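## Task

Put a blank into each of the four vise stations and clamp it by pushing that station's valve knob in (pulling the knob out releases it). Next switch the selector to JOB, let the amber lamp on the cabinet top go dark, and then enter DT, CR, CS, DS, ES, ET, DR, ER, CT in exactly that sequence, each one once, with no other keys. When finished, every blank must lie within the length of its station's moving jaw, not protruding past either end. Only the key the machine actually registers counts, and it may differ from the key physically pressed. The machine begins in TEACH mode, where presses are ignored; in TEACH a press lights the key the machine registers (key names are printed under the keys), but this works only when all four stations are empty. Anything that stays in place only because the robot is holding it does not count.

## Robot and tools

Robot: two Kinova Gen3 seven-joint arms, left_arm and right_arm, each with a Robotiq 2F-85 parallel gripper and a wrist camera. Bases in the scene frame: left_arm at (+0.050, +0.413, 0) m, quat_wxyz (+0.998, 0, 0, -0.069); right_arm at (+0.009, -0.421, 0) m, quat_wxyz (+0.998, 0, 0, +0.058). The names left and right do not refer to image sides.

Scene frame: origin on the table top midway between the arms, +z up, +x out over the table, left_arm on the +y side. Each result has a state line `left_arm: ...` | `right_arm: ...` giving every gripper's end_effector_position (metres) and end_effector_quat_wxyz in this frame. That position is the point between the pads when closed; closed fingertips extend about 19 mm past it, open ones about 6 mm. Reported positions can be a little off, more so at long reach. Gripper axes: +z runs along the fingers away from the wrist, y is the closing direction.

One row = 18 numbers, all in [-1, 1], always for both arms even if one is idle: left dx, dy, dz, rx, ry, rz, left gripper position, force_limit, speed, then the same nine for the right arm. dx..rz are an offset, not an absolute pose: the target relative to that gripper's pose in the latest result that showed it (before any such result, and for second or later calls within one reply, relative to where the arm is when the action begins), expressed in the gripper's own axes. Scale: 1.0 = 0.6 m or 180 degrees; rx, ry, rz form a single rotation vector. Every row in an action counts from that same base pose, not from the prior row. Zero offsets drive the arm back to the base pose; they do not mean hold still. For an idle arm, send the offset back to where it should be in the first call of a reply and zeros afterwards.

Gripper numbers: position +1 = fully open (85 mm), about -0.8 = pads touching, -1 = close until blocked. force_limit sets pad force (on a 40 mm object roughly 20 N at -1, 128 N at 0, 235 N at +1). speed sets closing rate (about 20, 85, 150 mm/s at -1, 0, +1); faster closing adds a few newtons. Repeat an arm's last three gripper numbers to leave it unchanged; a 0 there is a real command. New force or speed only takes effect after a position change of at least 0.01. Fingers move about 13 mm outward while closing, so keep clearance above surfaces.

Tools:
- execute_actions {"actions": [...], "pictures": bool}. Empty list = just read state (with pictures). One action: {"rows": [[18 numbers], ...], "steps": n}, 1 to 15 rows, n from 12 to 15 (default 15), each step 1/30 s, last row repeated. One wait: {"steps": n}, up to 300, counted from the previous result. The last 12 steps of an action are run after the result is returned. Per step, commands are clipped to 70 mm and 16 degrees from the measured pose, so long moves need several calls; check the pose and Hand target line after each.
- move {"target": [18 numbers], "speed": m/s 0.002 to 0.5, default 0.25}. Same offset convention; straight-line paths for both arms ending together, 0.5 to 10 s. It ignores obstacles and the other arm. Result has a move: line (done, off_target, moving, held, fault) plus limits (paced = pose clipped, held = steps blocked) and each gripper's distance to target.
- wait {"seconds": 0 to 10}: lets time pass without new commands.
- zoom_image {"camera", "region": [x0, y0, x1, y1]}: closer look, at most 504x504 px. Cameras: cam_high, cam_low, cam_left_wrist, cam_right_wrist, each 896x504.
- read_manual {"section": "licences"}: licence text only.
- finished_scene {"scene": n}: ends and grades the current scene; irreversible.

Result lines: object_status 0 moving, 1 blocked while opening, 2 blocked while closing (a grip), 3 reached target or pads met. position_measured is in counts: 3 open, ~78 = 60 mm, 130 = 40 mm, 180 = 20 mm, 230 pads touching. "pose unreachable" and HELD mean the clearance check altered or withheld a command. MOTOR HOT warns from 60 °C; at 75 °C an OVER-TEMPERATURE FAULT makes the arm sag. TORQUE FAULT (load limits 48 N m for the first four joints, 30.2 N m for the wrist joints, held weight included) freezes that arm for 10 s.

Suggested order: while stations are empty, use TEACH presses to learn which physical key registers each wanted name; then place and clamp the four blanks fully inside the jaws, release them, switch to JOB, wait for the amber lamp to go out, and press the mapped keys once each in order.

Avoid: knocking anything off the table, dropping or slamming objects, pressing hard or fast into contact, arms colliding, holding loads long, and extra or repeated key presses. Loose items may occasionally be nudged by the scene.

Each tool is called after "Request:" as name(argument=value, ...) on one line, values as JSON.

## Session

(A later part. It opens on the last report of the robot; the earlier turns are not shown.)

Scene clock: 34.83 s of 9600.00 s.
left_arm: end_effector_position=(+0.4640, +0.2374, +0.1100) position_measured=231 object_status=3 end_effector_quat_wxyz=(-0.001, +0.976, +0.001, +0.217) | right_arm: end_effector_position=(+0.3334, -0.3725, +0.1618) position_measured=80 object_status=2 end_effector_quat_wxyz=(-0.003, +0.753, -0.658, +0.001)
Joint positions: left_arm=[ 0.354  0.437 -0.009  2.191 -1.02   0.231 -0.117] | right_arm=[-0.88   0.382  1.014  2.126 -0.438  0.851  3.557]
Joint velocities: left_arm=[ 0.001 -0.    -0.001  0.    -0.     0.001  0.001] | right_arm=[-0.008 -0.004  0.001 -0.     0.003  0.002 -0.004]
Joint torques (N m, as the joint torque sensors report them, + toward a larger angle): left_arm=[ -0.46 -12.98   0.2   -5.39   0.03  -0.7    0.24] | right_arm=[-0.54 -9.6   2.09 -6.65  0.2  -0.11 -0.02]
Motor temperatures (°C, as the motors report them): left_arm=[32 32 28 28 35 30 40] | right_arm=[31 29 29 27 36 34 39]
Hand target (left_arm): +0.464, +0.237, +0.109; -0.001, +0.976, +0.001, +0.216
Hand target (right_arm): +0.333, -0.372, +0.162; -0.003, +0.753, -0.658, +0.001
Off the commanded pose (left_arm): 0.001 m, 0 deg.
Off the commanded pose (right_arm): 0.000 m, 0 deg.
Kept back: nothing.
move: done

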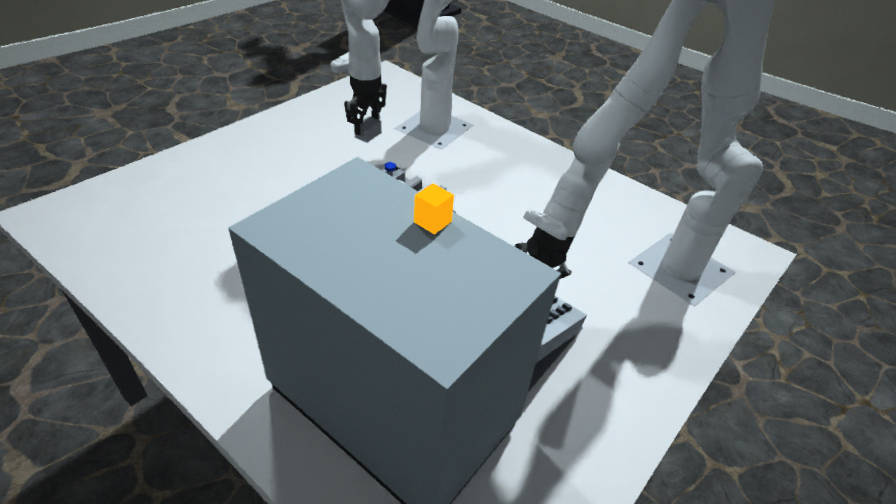

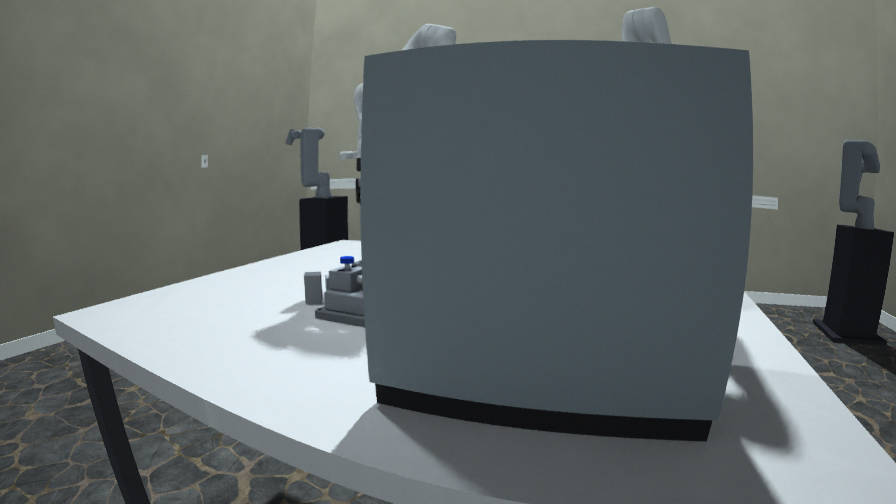

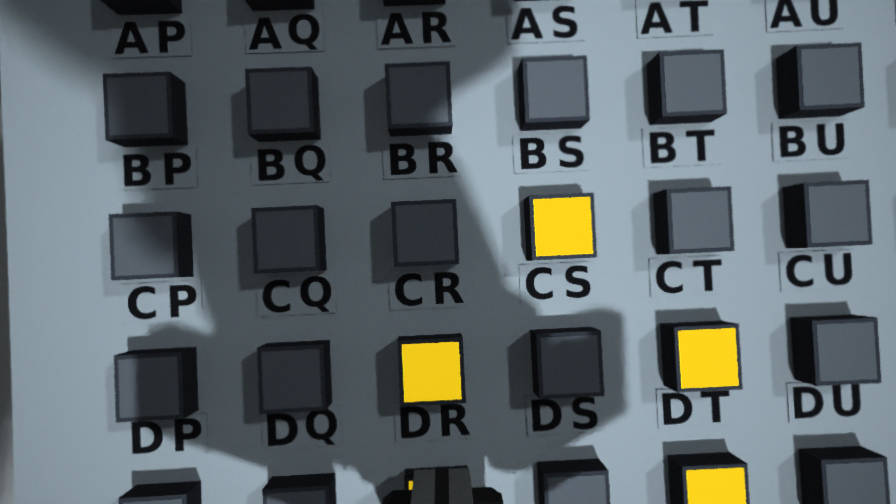

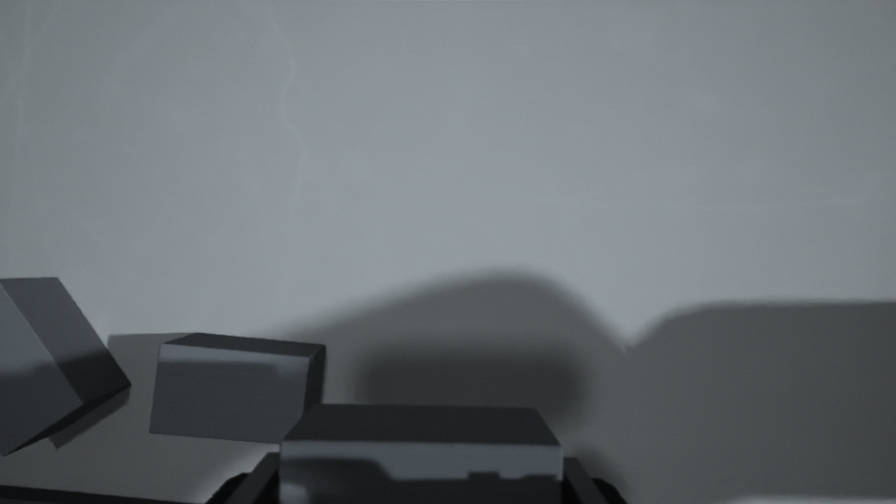

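Request:
move(target=[0.057,-0.004,-0.03,0,0,0,-1,-0.5,0.5,-0.3447,-0.087,0,0,0,0.032,-1,-0.3,-0.3], speed=0.25)

Request:
move(target=[0,0,0.031,0,0,0,-1,-0.5,0.5,0,0,0.05,0,0,0,-1,-0.3,-0.3], speed=0.05)

Scene clock: 37.03 s of 9600.00 s.
left_arm: end_effector_position=(+0.4870, +0.2397, +0.1406) position_measured=231 object_status=3 end_effector_quat_wxyz=(-0.001, +0.976, +0.001, +0.216) | right_arm: end_effector_position=(+0.3560, -0.1601, +0.1621) position_measured=80 object_status=2 end_effector_quat_wxyz=(-0.003, +0.719, -0.695, -0.000)
Joint positions: left_arm=[ 0.158  0.399  0.197  2.105 -0.844  0.36  -0.35 ] | right_arm=[-1.192  0.614  0.941  1.796 -0.577  1.028  3.032]
Joint velocities: left_arm=[-0.005 -0.     0.001 -0.002  0.004  0.001 -0.005] | right_arm=[ 0.001  0.009 -0.002 -0.005  0.001  0.004 -0.004]
Joint torques (N m, as the joint torque sensors report them, + toward a larger angle): left_arm=[ -0.07 -14.71   1.29  -5.23   0.11  -0.86   0.46] | right_arm=[ -0.29 -15.43   4.06  -6.56  -0.12  -0.07   0.01]
Motor temperatures (°C, as the motors report them): left_arm=[32 32 28 28 35 30 40] | right_arm=[31 29 29 27 36 34 39]
Hand target (left_arm): +0.487, +0.240, +0.141; -0.001, +0.976, +0.001, +0.216
Hand target (right_arm): +0.356, -0.160, +0.162; -0.002, +0.719, -0.695, +0.000
Off the commanded pose (left_arm): 0.000 m, 0 deg.
Off the commanded pose (right_arm): 0.002 m, 0 deg.
Kept back: nothing.
move: done

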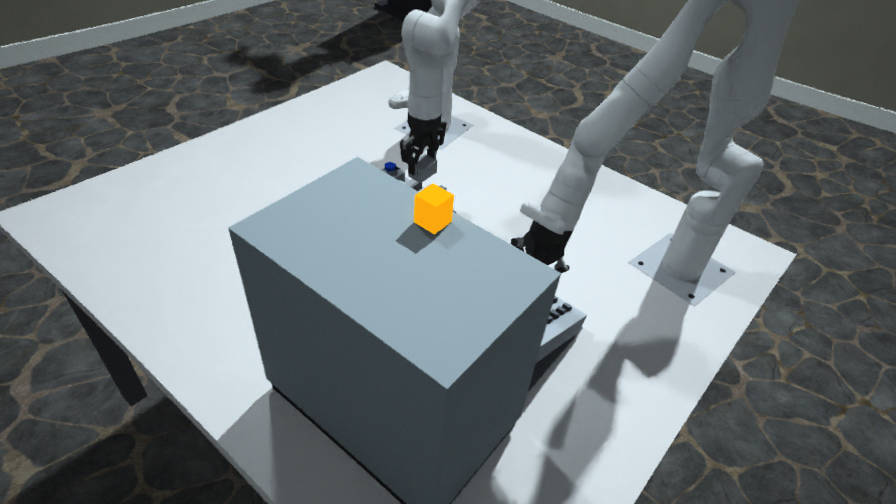

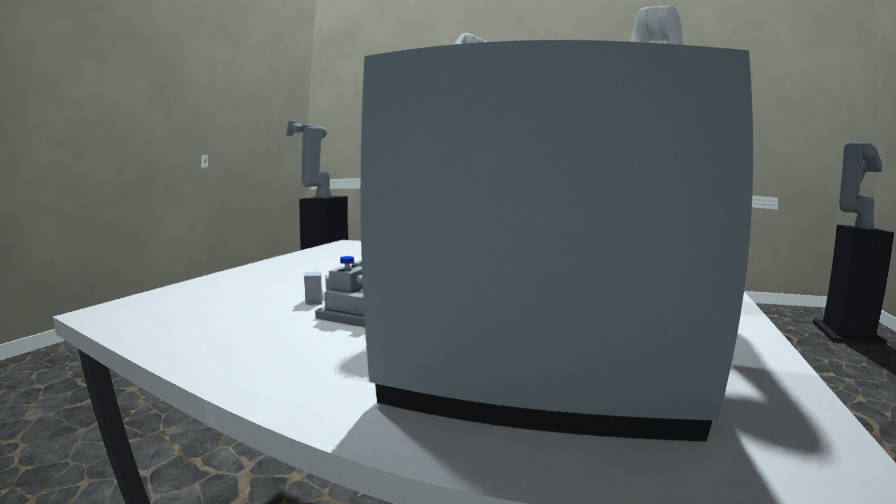

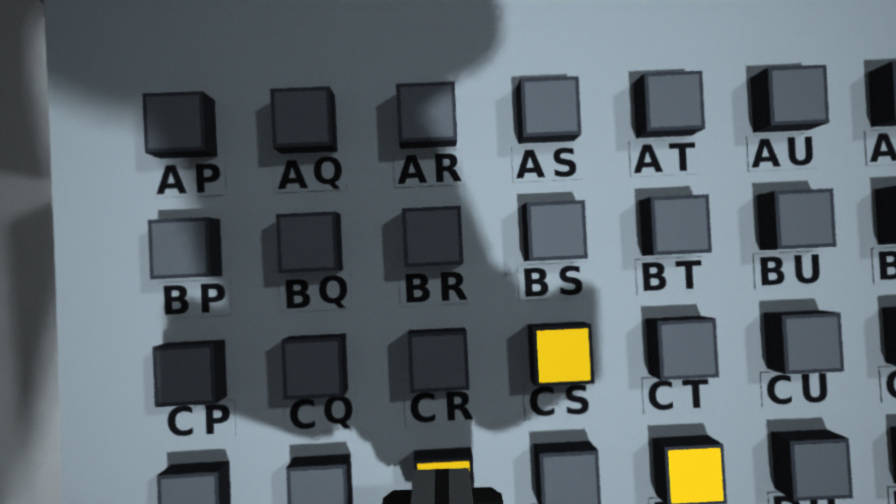

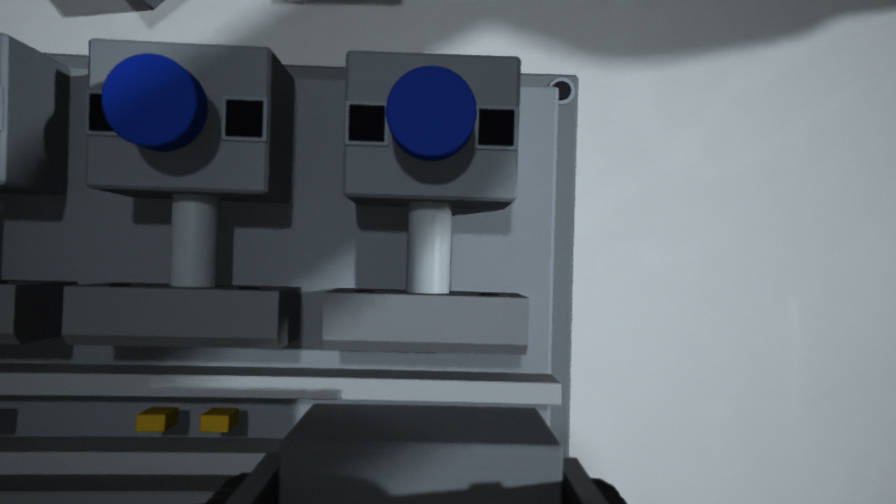

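Scene clock: 37.97 s of 9600.00 s.
left_arm: end_effector_position=(+0.4946, +0.2397, +0.1245) position_measured=231 object_status=3 end_effector_quat_wxyz=(-0.001, +0.976, +0.001, +0.217) | right_arm: end_effector_position=(+0.3561, -0.1600, +0.1322) position_measured=80 object_status=2 end_effector_quat_wxyz=(-0.003, +0.719, -0.695, -0.000)
Joint positions: left_arm=[ 0.196  0.443  0.139  2.102 -0.901  0.314 -0.296] | right_arm=[-1.163  0.657  0.898  1.835 -0.628  0.955  3.073]
Joint velocities: left_arm=[ 0.003 -0.001 -0.004 -0.    -0.005 -0.001  0.005] | right_arm=[ 0.008  0.003 -0.002  0.001 -0.002 -0.003  0.002]
Joint torques (N m, as the joint torque sensors report them, + toward a larger angle): left_arm=[ -0.67 -13.71   0.33  -5.59   0.02  -1.15   0.62] | right_arm=[  0.   -15.77   4.14  -6.18   0.11  -0.34   0.16]
Motor temperatures (°C, as the motors report them): left_arm=[32 32 28 28 35 30 40] | right_arm=[31 29 29 27 36 34 39]
Hand target (left_arm): +0.495, +0.240, +0.124; -0.001, +0.976, +0.001, +0.216
Hand target (right_arm): +0.356, -0.160, +0.132; -0.003, +0.719, -0.695, -0.000
Off the commanded pose (left_arm): 0.001 m, 0 deg.
Off the commanded pose (right_arm): 0.000 m, 0 deg.
Kept back: nothing.
move: done

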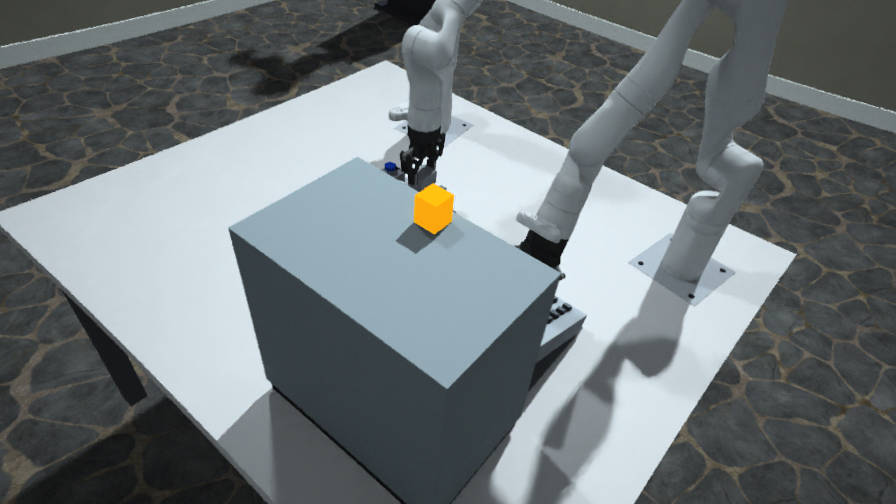

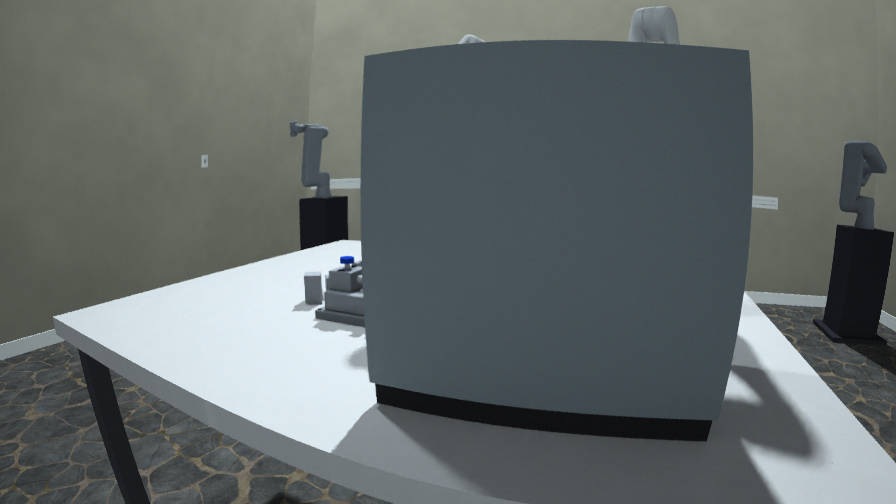

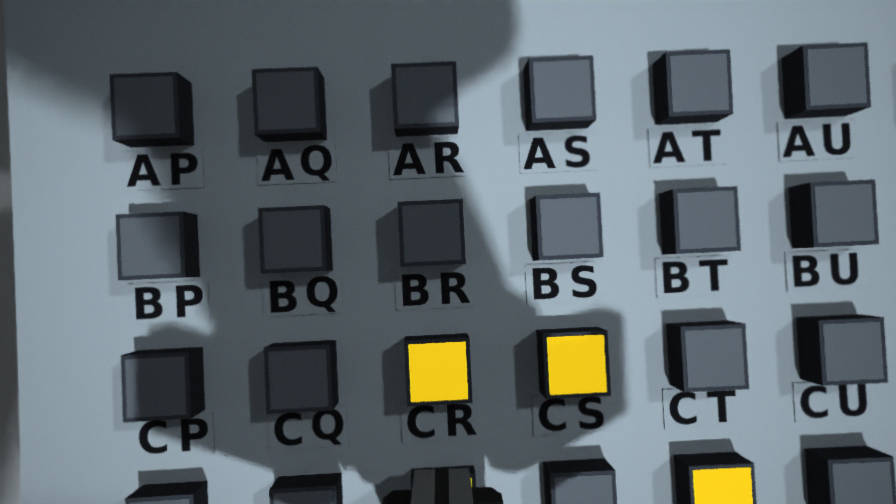

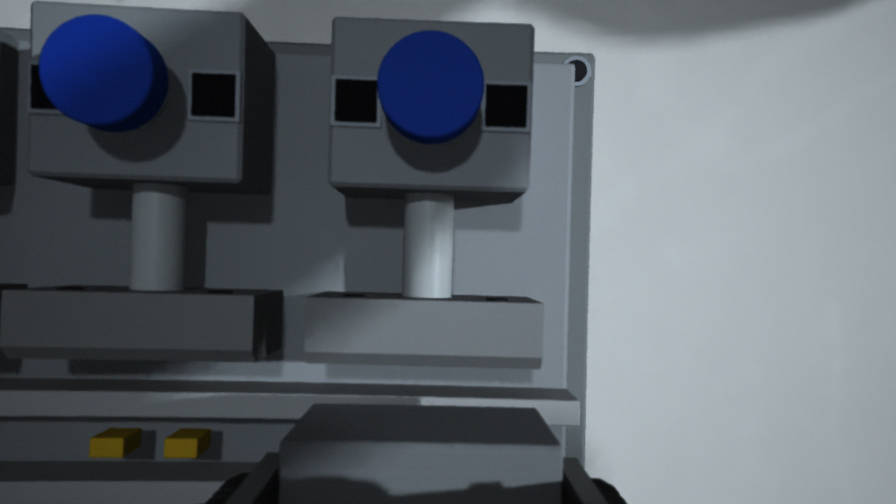

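Request:
move(target=[0,0.057,-0.1,0,0,0,-1,-0.5,0.5,0,0,0.058,0,0,0,-1,-0.3,-0.3], speed=0.06)

Scene clock: 40.33 s of 9600.00 s.
left_arm: end_effector_position=(+0.4693, +0.2057, +0.1786) position_measured=231 object_status=3 end_effector_quat_wxyz=(-0.001, +0.976, +0.001, +0.217) | right_arm: end_effector_position=(+0.3563, -0.1600, +0.0999) position_measured=80 object_status=2 end_effector_quat_wxyz=(-0.004, +0.719, -0.695, -0.001)
Joint positions: left_arm=[ 0.189  0.331  0.293  2.046 -0.723  0.514 -0.392] | right_arm=[-1.127  0.705  0.845  1.872 -0.69   0.876  3.123]
Joint velocities: left_arm=[-0.001 -0.004  0.002 -0.003  0.004  0.005 -0.002] | right_arm=[ 0.    -0.001  0.     0.001 -0.003 -0.002  0.003]
Joint torques (N m, as the joint torque sensors report them, + toward a larger angle): left_arm=[  0.38 -14.39   1.51  -6.14  -0.01  -0.6    0.49] | right_arm=[ -0.29 -10.66   1.77  -5.02  -0.68  -1.83   0.03]
Motor temperatures (°C, as the motors report them): left_arm=[32 32 28 28 35 30 40] | right_arm=[31 30 29 27 36 34 39]
Hand target (left_arm): +0.469, +0.206, +0.179; -0.001, +0.976, +0.001, +0.217
Hand target (right_arm): +0.356, -0.160, +0.097; -0.003, +0.719, -0.695, -0.000
Off the commanded pose (left_arm): 0.000 m, 0 deg.
Off the commanded pose (right_arm): 0.002 m, 0 deg.
Kept back: nothing.
move: done

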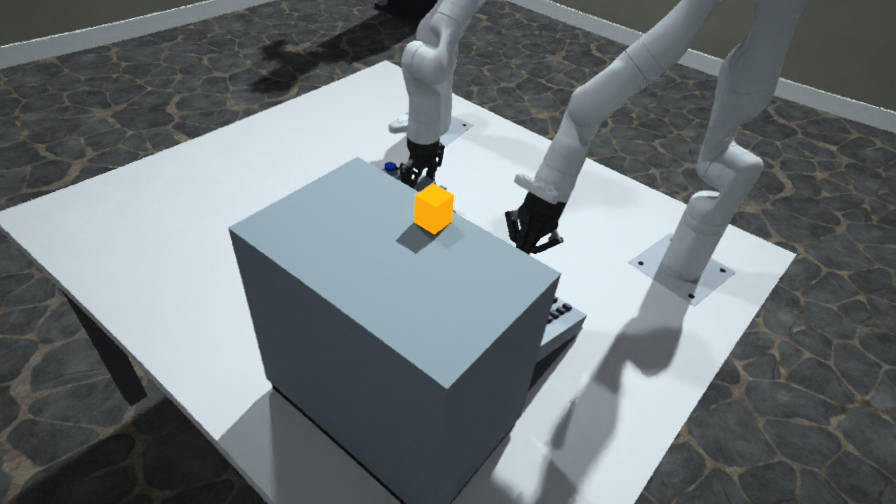

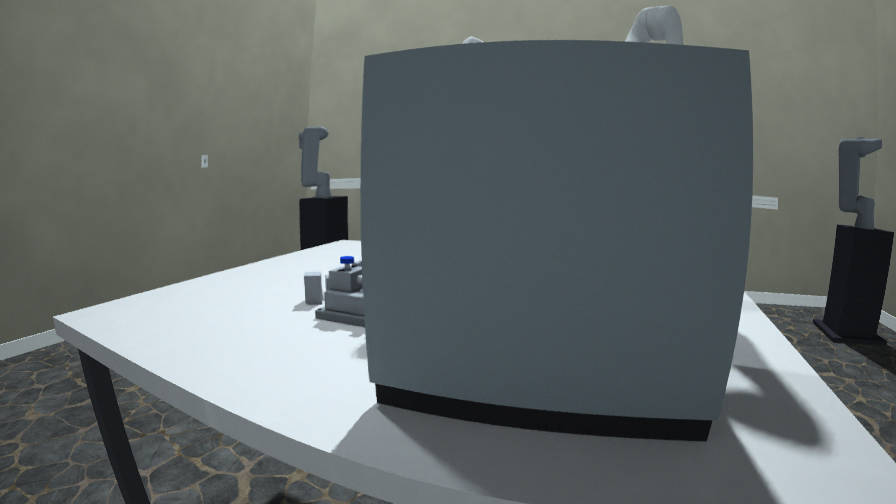

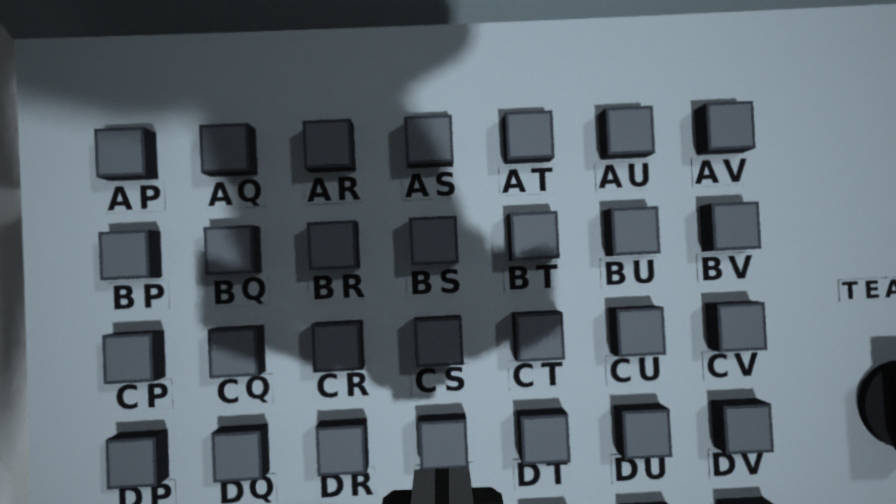

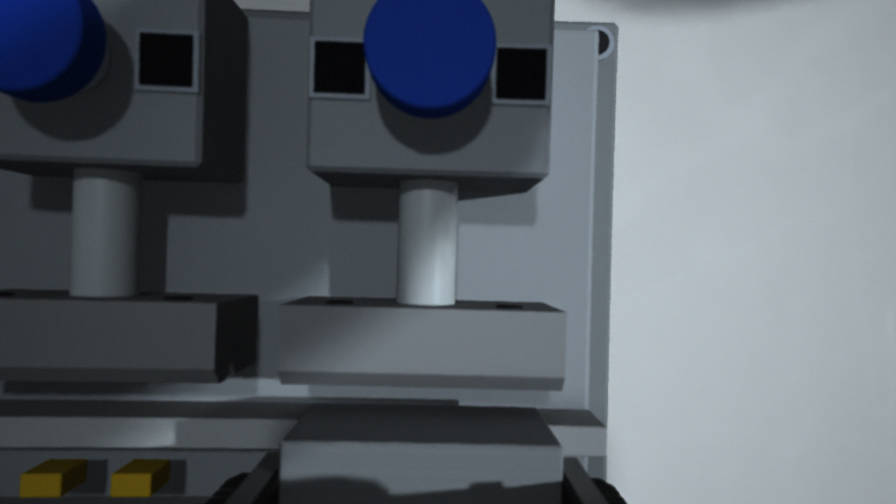

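Request:
move(target=[0,0,0,0,0,0,-1,-0.5,0.5,0,0,0.009,0,0,0,-1,-0.3,-0.3], speed=0.01)

Scene clock: 41.67 s of 9600.00 s.
left_arm: end_effector_position=(+0.4693, +0.2057, +0.1786) position_measured=231 object_status=3 end_effector_quat_wxyz=(-0.001, +0.976, +0.001, +0.217) | right_arm: end_effector_position=(+0.3564, -0.1600, +0.0997) position_measured=80 object_status=2 end_effector_quat_wxyz=(-0.007, +0.719, -0.695, -0.004)
Joint positions: left_arm=[ 0.189  0.331  0.293  2.046 -0.723  0.514 -0.392] | right_arm=[-1.122  0.703  0.843  1.876 -0.697  0.872  3.132]
Joint velocities: left_arm=[-0.     0.001 -0.001  0.001 -0.001  0.    -0.001] | right_arm=[-0.002  0.     0.002  0.001 -0.006 -0.001  0.002]
Joint torques (N m, as the joint torque sensors report them, + toward a larger angle): left_arm=[  0.14 -14.11   1.29  -6.27  -0.11  -0.73   0.18] | right_arm=[-0.14 -5.56 -0.33 -4.61 -1.66 -3.39  0.01]
Motor temperatures (°C, as the motors report them): left_arm=[32 32 28 28 35 30 40] | right_arm=[31 30 29 27 36 34 39]
Hand target (left_arm): +0.469, +0.206, +0.179; -0.001, +0.976, +0.001, +0.217
Hand target (right_arm): +0.356, -0.160, +0.095; -0.004, +0.719, -0.695, -0.001
Off the commanded pose (left_arm): 0.000 m, 0 deg.
Off the commanded pose (right_arm): 0.005 m, 0 deg.
Kept back: nothing.
move: off_target (right_arm)

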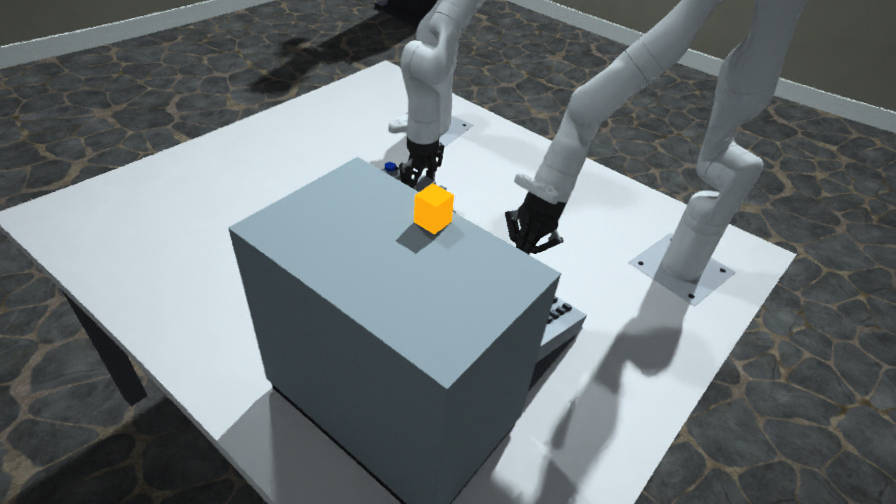

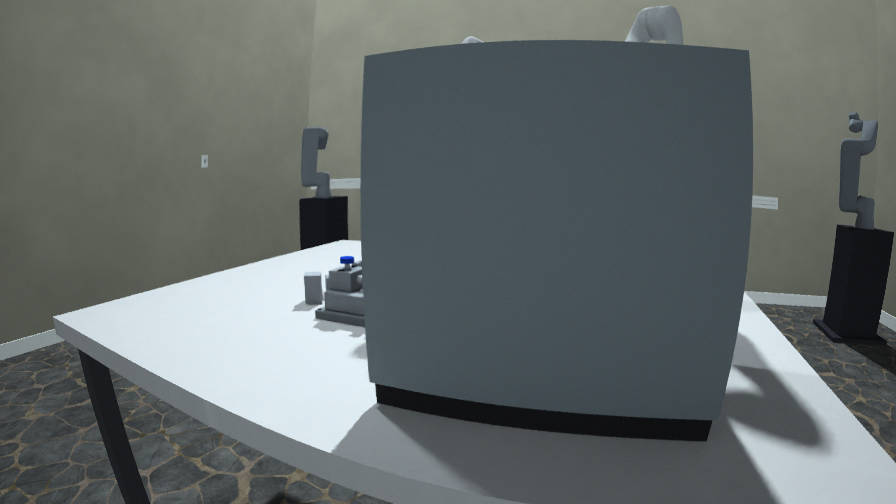

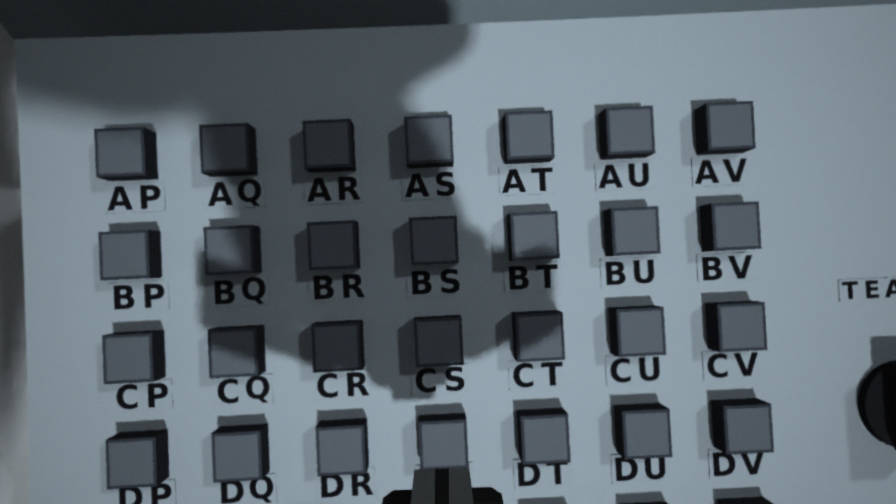

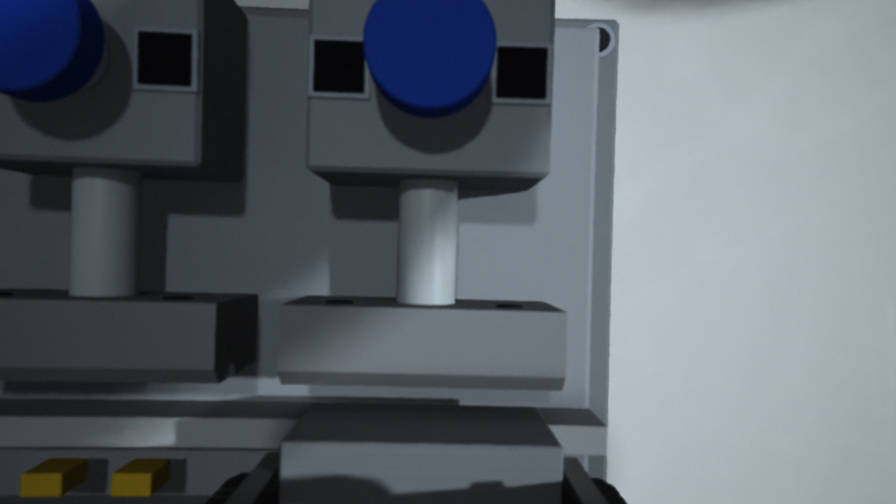

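Request:
execute_actions(actions=[{"rows":[[0,0,0,0,0,0,-1,-0.5,0.5,0,0,0,0,0,0,-1,-0.3,-0.3],[0,0,0,0,0,0,-1,-0.5,0.5,0,0,0,0,0,0,-1,-0.3,-0.3],[0,0,0,0,0,0,-1,-0.5,0.5,0,0,0,0,0,0,-1,-0.3,-0.3],[0,0,0,0,0,0,-1,-0.5,0.5,0,0,0,0,0,0,-1,-0.3,-0.3],[0,0,0,0,0,0,-1,-0.5,0.5,0,0,0,0,0,0,-1,-0.3,-0.3],[0,0,0,0,0,0,-1,-0.5,0.5,0,0,0,0,0,0,-1,-0.3,-0.3],[0,0,0,0,0,0,-1,-0.5,0.5,0,0,0,0,0,0,0.6,-0.3,0]],"steps":15}])

Request:
move(target=[0,0,0,0,0,0,-1,-0.5,0.5,0,0,-0.085,0,0,0,0.6,-0.3,0], speed=0.15)

Scene clock: 43.40 s of 9600.00 s.
left_arm: end_effector_position=(+0.4693, +0.2057, +0.1786) position_measured=231 object_status=3 end_effector_quat_wxyz=(-0.001, +0.976, +0.001, +0.217) | right_arm: end_effector_position=(+0.3565, -0.1602, +0.1003) position_measured=80 object_status=2 end_effector_quat_wxyz=(-0.008, +0.718, -0.696, -0.004)
Joint positions: left_arm=[ 0.189  0.331  0.293  2.046 -0.723  0.514 -0.392] | right_arm=[-1.122  0.7    0.842  1.878 -0.697  0.871  3.132]
Joint velocities: left_arm=[-0.002  0.     0.001 -0.     0.001 -0.001 -0.001] | right_arm=[ 0.003  0.002 -0.001 -0.003  0.005  0.005 -0.003]
Joint torques (N m, as the joint torque sensors report them, + toward a larger angle): left_arm=[  0.03 -14.03   1.27  -6.19  -0.1   -0.71   0.14] | right_arm=[ -0.96 -14.8    3.19  -5.37  -0.68  -0.56   0.14]
Motor temperatures (°C, as the motors report them): left_arm=[32 32 28 28 35 30 40] | right_arm=[31 30 29 27 36 34 39]
Steps of this call (steps 1 to 49: nothing new was sent; steps 50 to 52: the first 3 steps of this action). Readings (end_effector_position | what the end effector reports):
50: left_arm (+0.4693, +0.2057, +0.1786) | right_arm (+0.3565, -0.1600, +0.1002) | left_arm position_measured=231 object_status=3 | right_arm position_measured=80 object_status=2
51: left_arm (+0.4693, +0.2057, +0.1786) | right_arm (+0.3565, -0.1602, +0.1003) | left_arm position_measured=231 object_status=3 | right_arm position_measured=80 object_status=2
52: the state above

Scene clock: 44.83 s of 9600.00 s.
left_arm: end_effector_position=(+0.4693, +0.2057, +0.1786) position_measured=231 object_status=3 end_effector_quat_wxyz=(-0.001, +0.976, +0.001, +0.217) | right_arm: end_effector_position=(+0.3562, -0.1608, +0.1506) position_measured=53 object_status=3 end_effector_quat_wxyz=(-0.007, +0.719, -0.695, -0.004)
Joint positions: left_arm=[ 0.189  0.331  0.293  2.046 -0.723  0.514 -0.392] | right_arm=[-1.173  0.623  0.92   1.819 -0.602  0.992  3.057]
Joint velocities: left_arm=[ 0.    -0.     0.    -0.001 -0.    -0.     0.   ] | right_arm=[-0.004 -0.004  0.002 -0.001  0.002  0.003 -0.002]
Joint torques (N m, as the joint torque sensors report them, + toward a larger angle): left_arm=[  0.14 -14.01   1.34  -6.19  -0.08  -0.77   0.26] | right_arm=[ -0.02 -14.48   3.67  -5.82   0.14  -0.16  -0.12]
Motor temperatures (°C, as the motors report them): left_arm=[32 32 28 28 35 30 40] | right_arm=[31 30 29 27 36 34 39]
Hand target (left_arm): +0.469, +0.206, +0.179; -0.001, +0.976, +0.001, +0.217
Hand target (right_arm): +0.356, -0.161, +0.151; -0.007, +0.719, -0.695, -0.004
Off your previous action's commanded pose (left_arm): 0.000 m, 0 deg at its last step (step 12 of this call).
Off your previous action's commanded pose (right_arm): 0.000 m, 0 deg at its last step (step 12 of this call).
Off the commanded pose (left_arm): 0.000 m, 0 deg.
Off the commanded pose (right_arm): 0.000 m, 0 deg.
Kept back: nothing.
move: done

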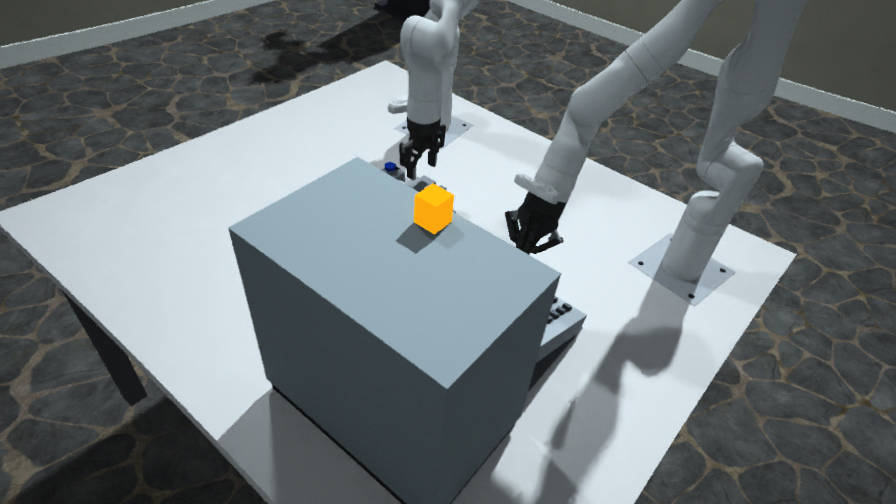

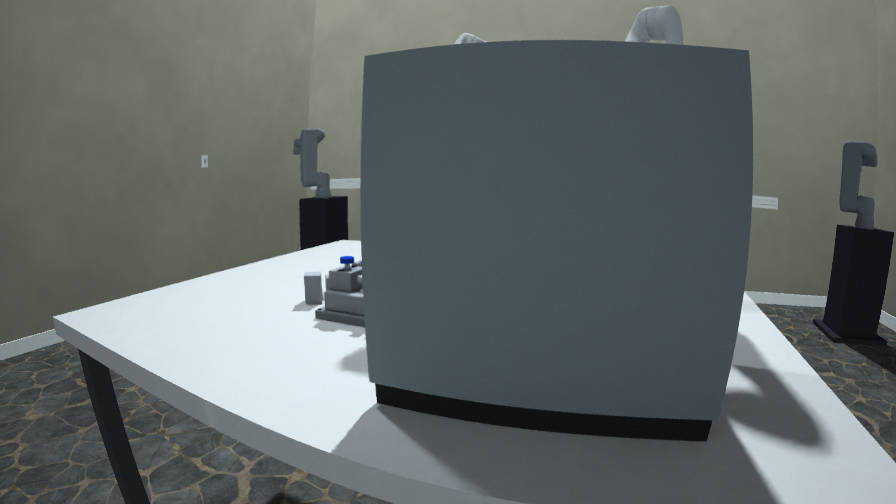

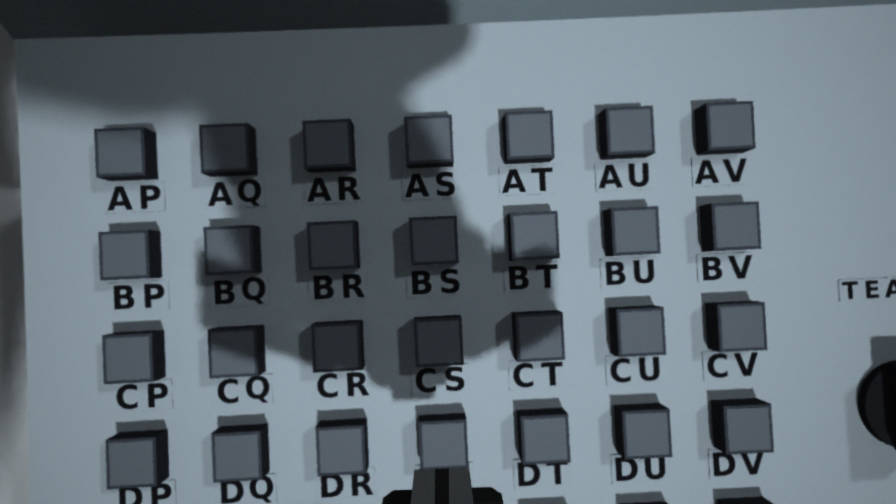

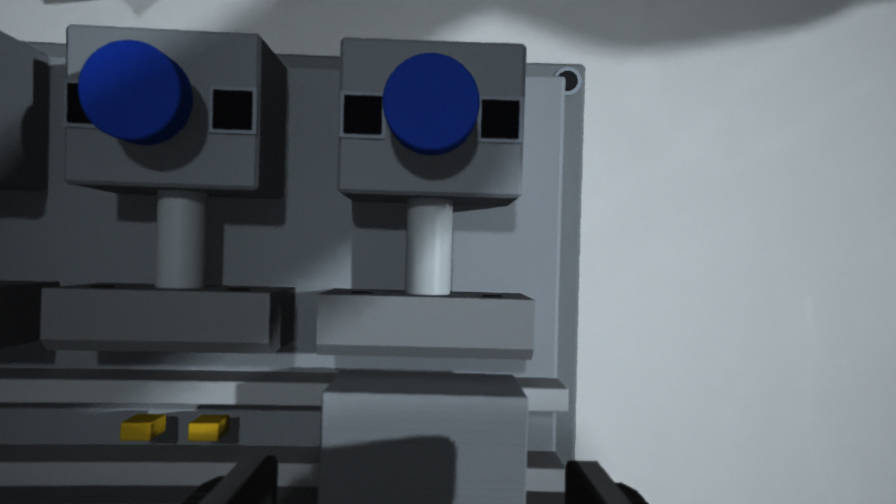

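Request:
move(target=[0,0,0,0,0,0,-1,-0.5,0.5,0.172,0,-0.003,0,0.005,0,-1,-0.3,0.5], speed=0.2)

Request:
move(target=[0,0,0,0,0,0,-1,-0.5,0.5,0,0,0.045,0,0,0,-1,-0.3,0.5], speed=0.03)

Scene clock: 46.40 s of 9600.00 s.
left_arm: end_effector_position=(+0.4693, +0.2057, +0.1786) position_measured=231 object_status=3 end_effector_quat_wxyz=(-0.001, +0.976, +0.001, +0.217) | right_arm: end_effector_position=(+0.3602, -0.2638, +0.1511) position_measured=231 object_status=3 end_effector_quat_wxyz=(-0.001, +0.719, -0.695, +0.002)
Joint positions: left_arm=[ 0.189  0.331  0.293  2.046 -0.723  0.514 -0.392] | right_arm=[-1.037  0.533  0.957  1.97  -0.548  0.917  3.26 ]
Joint velocities: left_arm=[-0.    -0.001  0.    -0.001 -0.    -0.    -0.   ] | right_arm=[ 0.005 -0.003  0.002  0.002 -0.001 -0.001  0.003]
Joint torques (N m, as the joint torque sensors report them, + toward a larger angle): left_arm=[  0.09 -14.08   1.24  -6.29  -0.08  -0.73   0.2 ] | right_arm=[ -0.04 -12.14   3.08  -5.9   -0.06  -0.15  -0.05]
Motor temperatures (°C, as the motors report them): left_arm=[32 32 28 28 35 30 40] | right_arm=[31 30 29 27 36 34 39]
Hand target (left_arm): +0.469, +0.206, +0.179; -0.001, +0.976, +0.001, +0.217
Hand target (right_arm): +0.360, -0.264, +0.151; -0.001, +0.719, -0.695, +0.002
Off the commanded pose (left_arm): 0.000 m, 0 deg.
Off the commanded pose (right_arm): 0.001 m, 0 deg.
Kept back: nothing.
move: done

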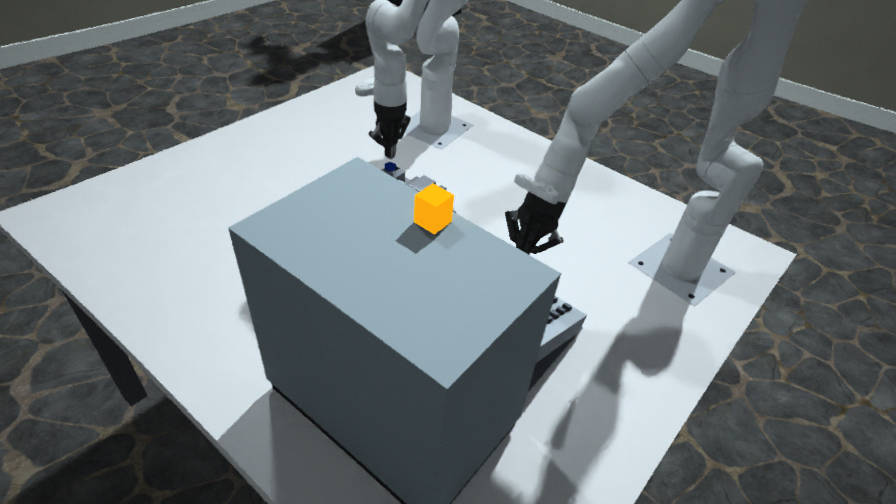

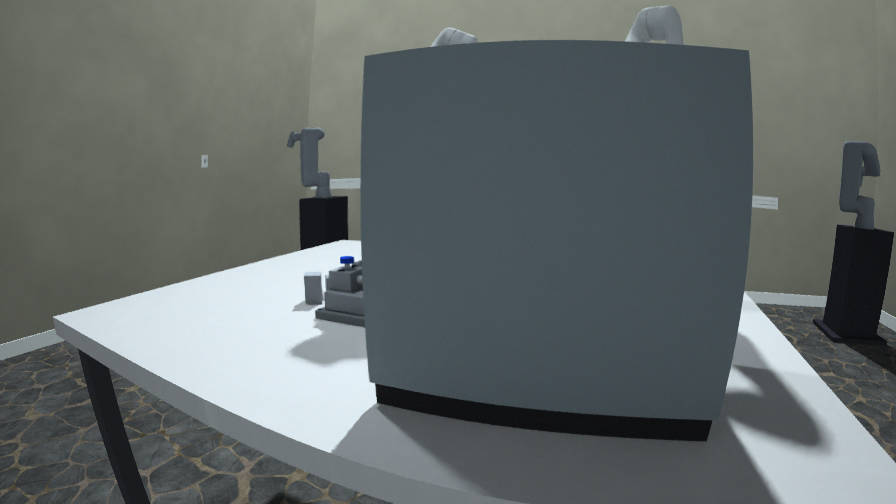

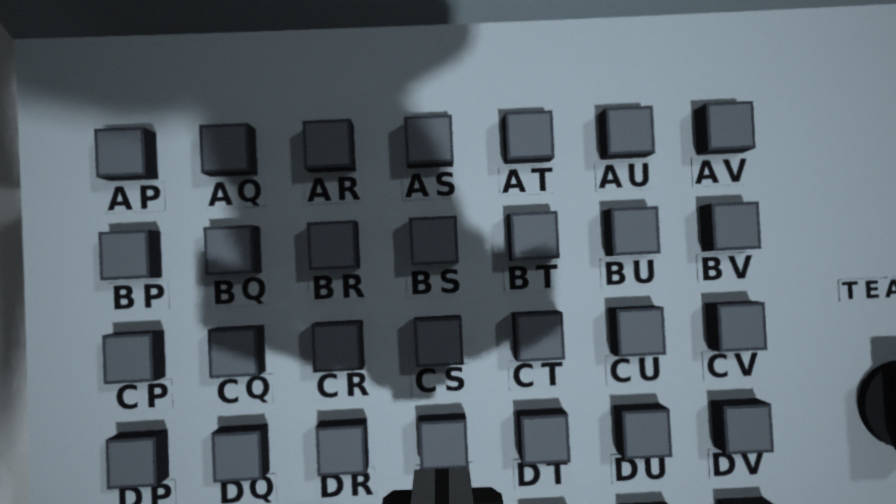

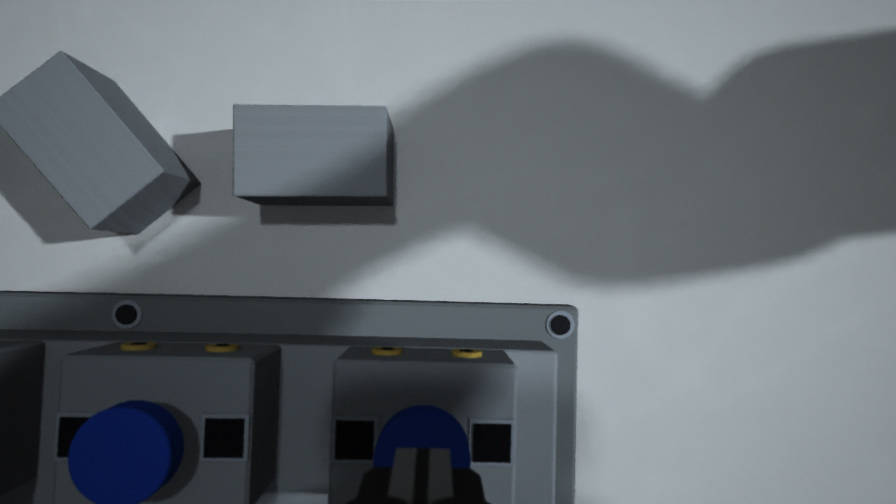

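Scene clock: 47.57 s of 9600.00 s.
left_arm: end_effector_position=(+0.4693, +0.2057, +0.1786) position_measured=231 object_status=3 end_effector_quat_wxyz=(-0.001, +0.976, +0.001, +0.217) | right_arm: end_effector_position=(+0.3603, -0.2640, +0.1253) position_measured=231 object_status=3 end_effector_quat_wxyz=(-0.002, +0.719, -0.695, +0.002)
Joint positions: left_arm=[ 0.189  0.331  0.293  2.046 -0.723  0.514 -0.392] | right_arm=[-0.995  0.576  0.906  2.004 -0.606  0.848  3.309]
Joint velocities: left_arm=[-0.001 -0.     0.    -0.     0.    -0.     0.   ] | right_arm=[ 0.001  0.002 -0.004  0.003 -0.005 -0.004  0.004]
Joint torques (N m, as the joint torque sensors report them, + toward a larger angle): left_arm=[  0.09 -14.14   1.32  -6.21  -0.12  -0.69   0.16] | right_arm=[ -0.47 -10.66   2.21  -4.84  -0.44  -0.85   0.14]
Motor temperatures (°C, as the motors report them): left_arm=[32 32 28 28 35 30 40] | right_arm=[31 30 29 27 36 34 39]
Hand target (left_arm): +0.469, +0.206, +0.179; -0.001, +0.976, +0.001, +0.217
Hand target (right_arm): +0.360, -0.264, +0.124; -0.001, +0.719, -0.695, +0.002
Off the commanded pose (left_arm): 0.000 m, 0 deg.
Off the commanded pose (right_arm): 0.001 m, 0 deg.
Kept back: nothing.
move: done

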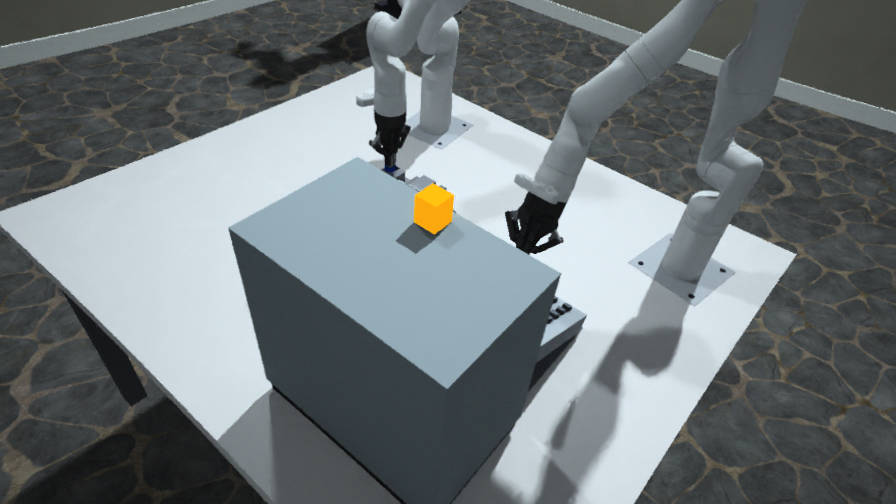

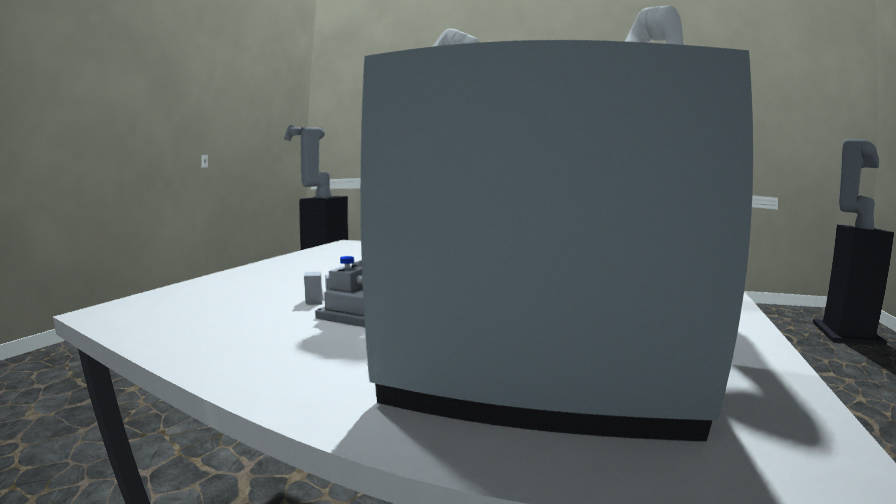

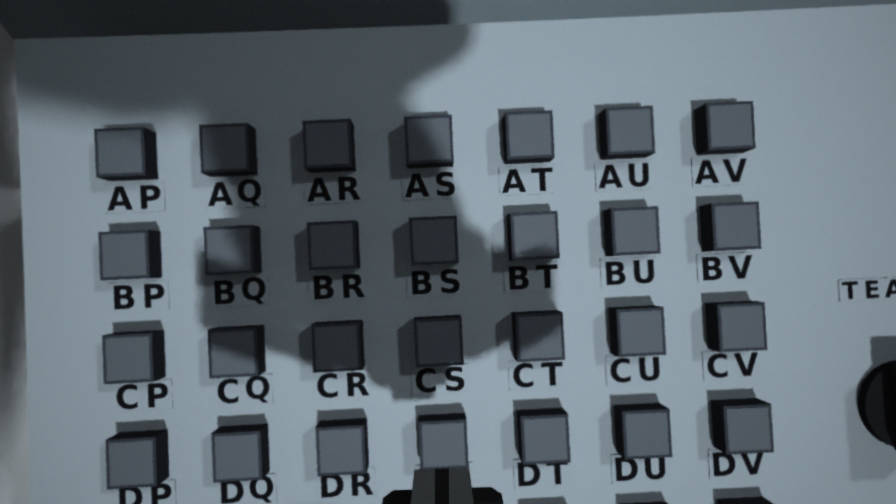

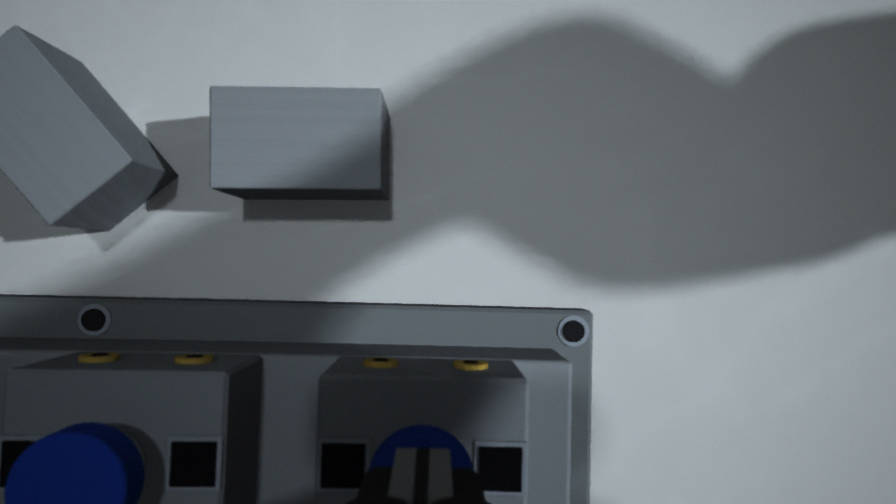

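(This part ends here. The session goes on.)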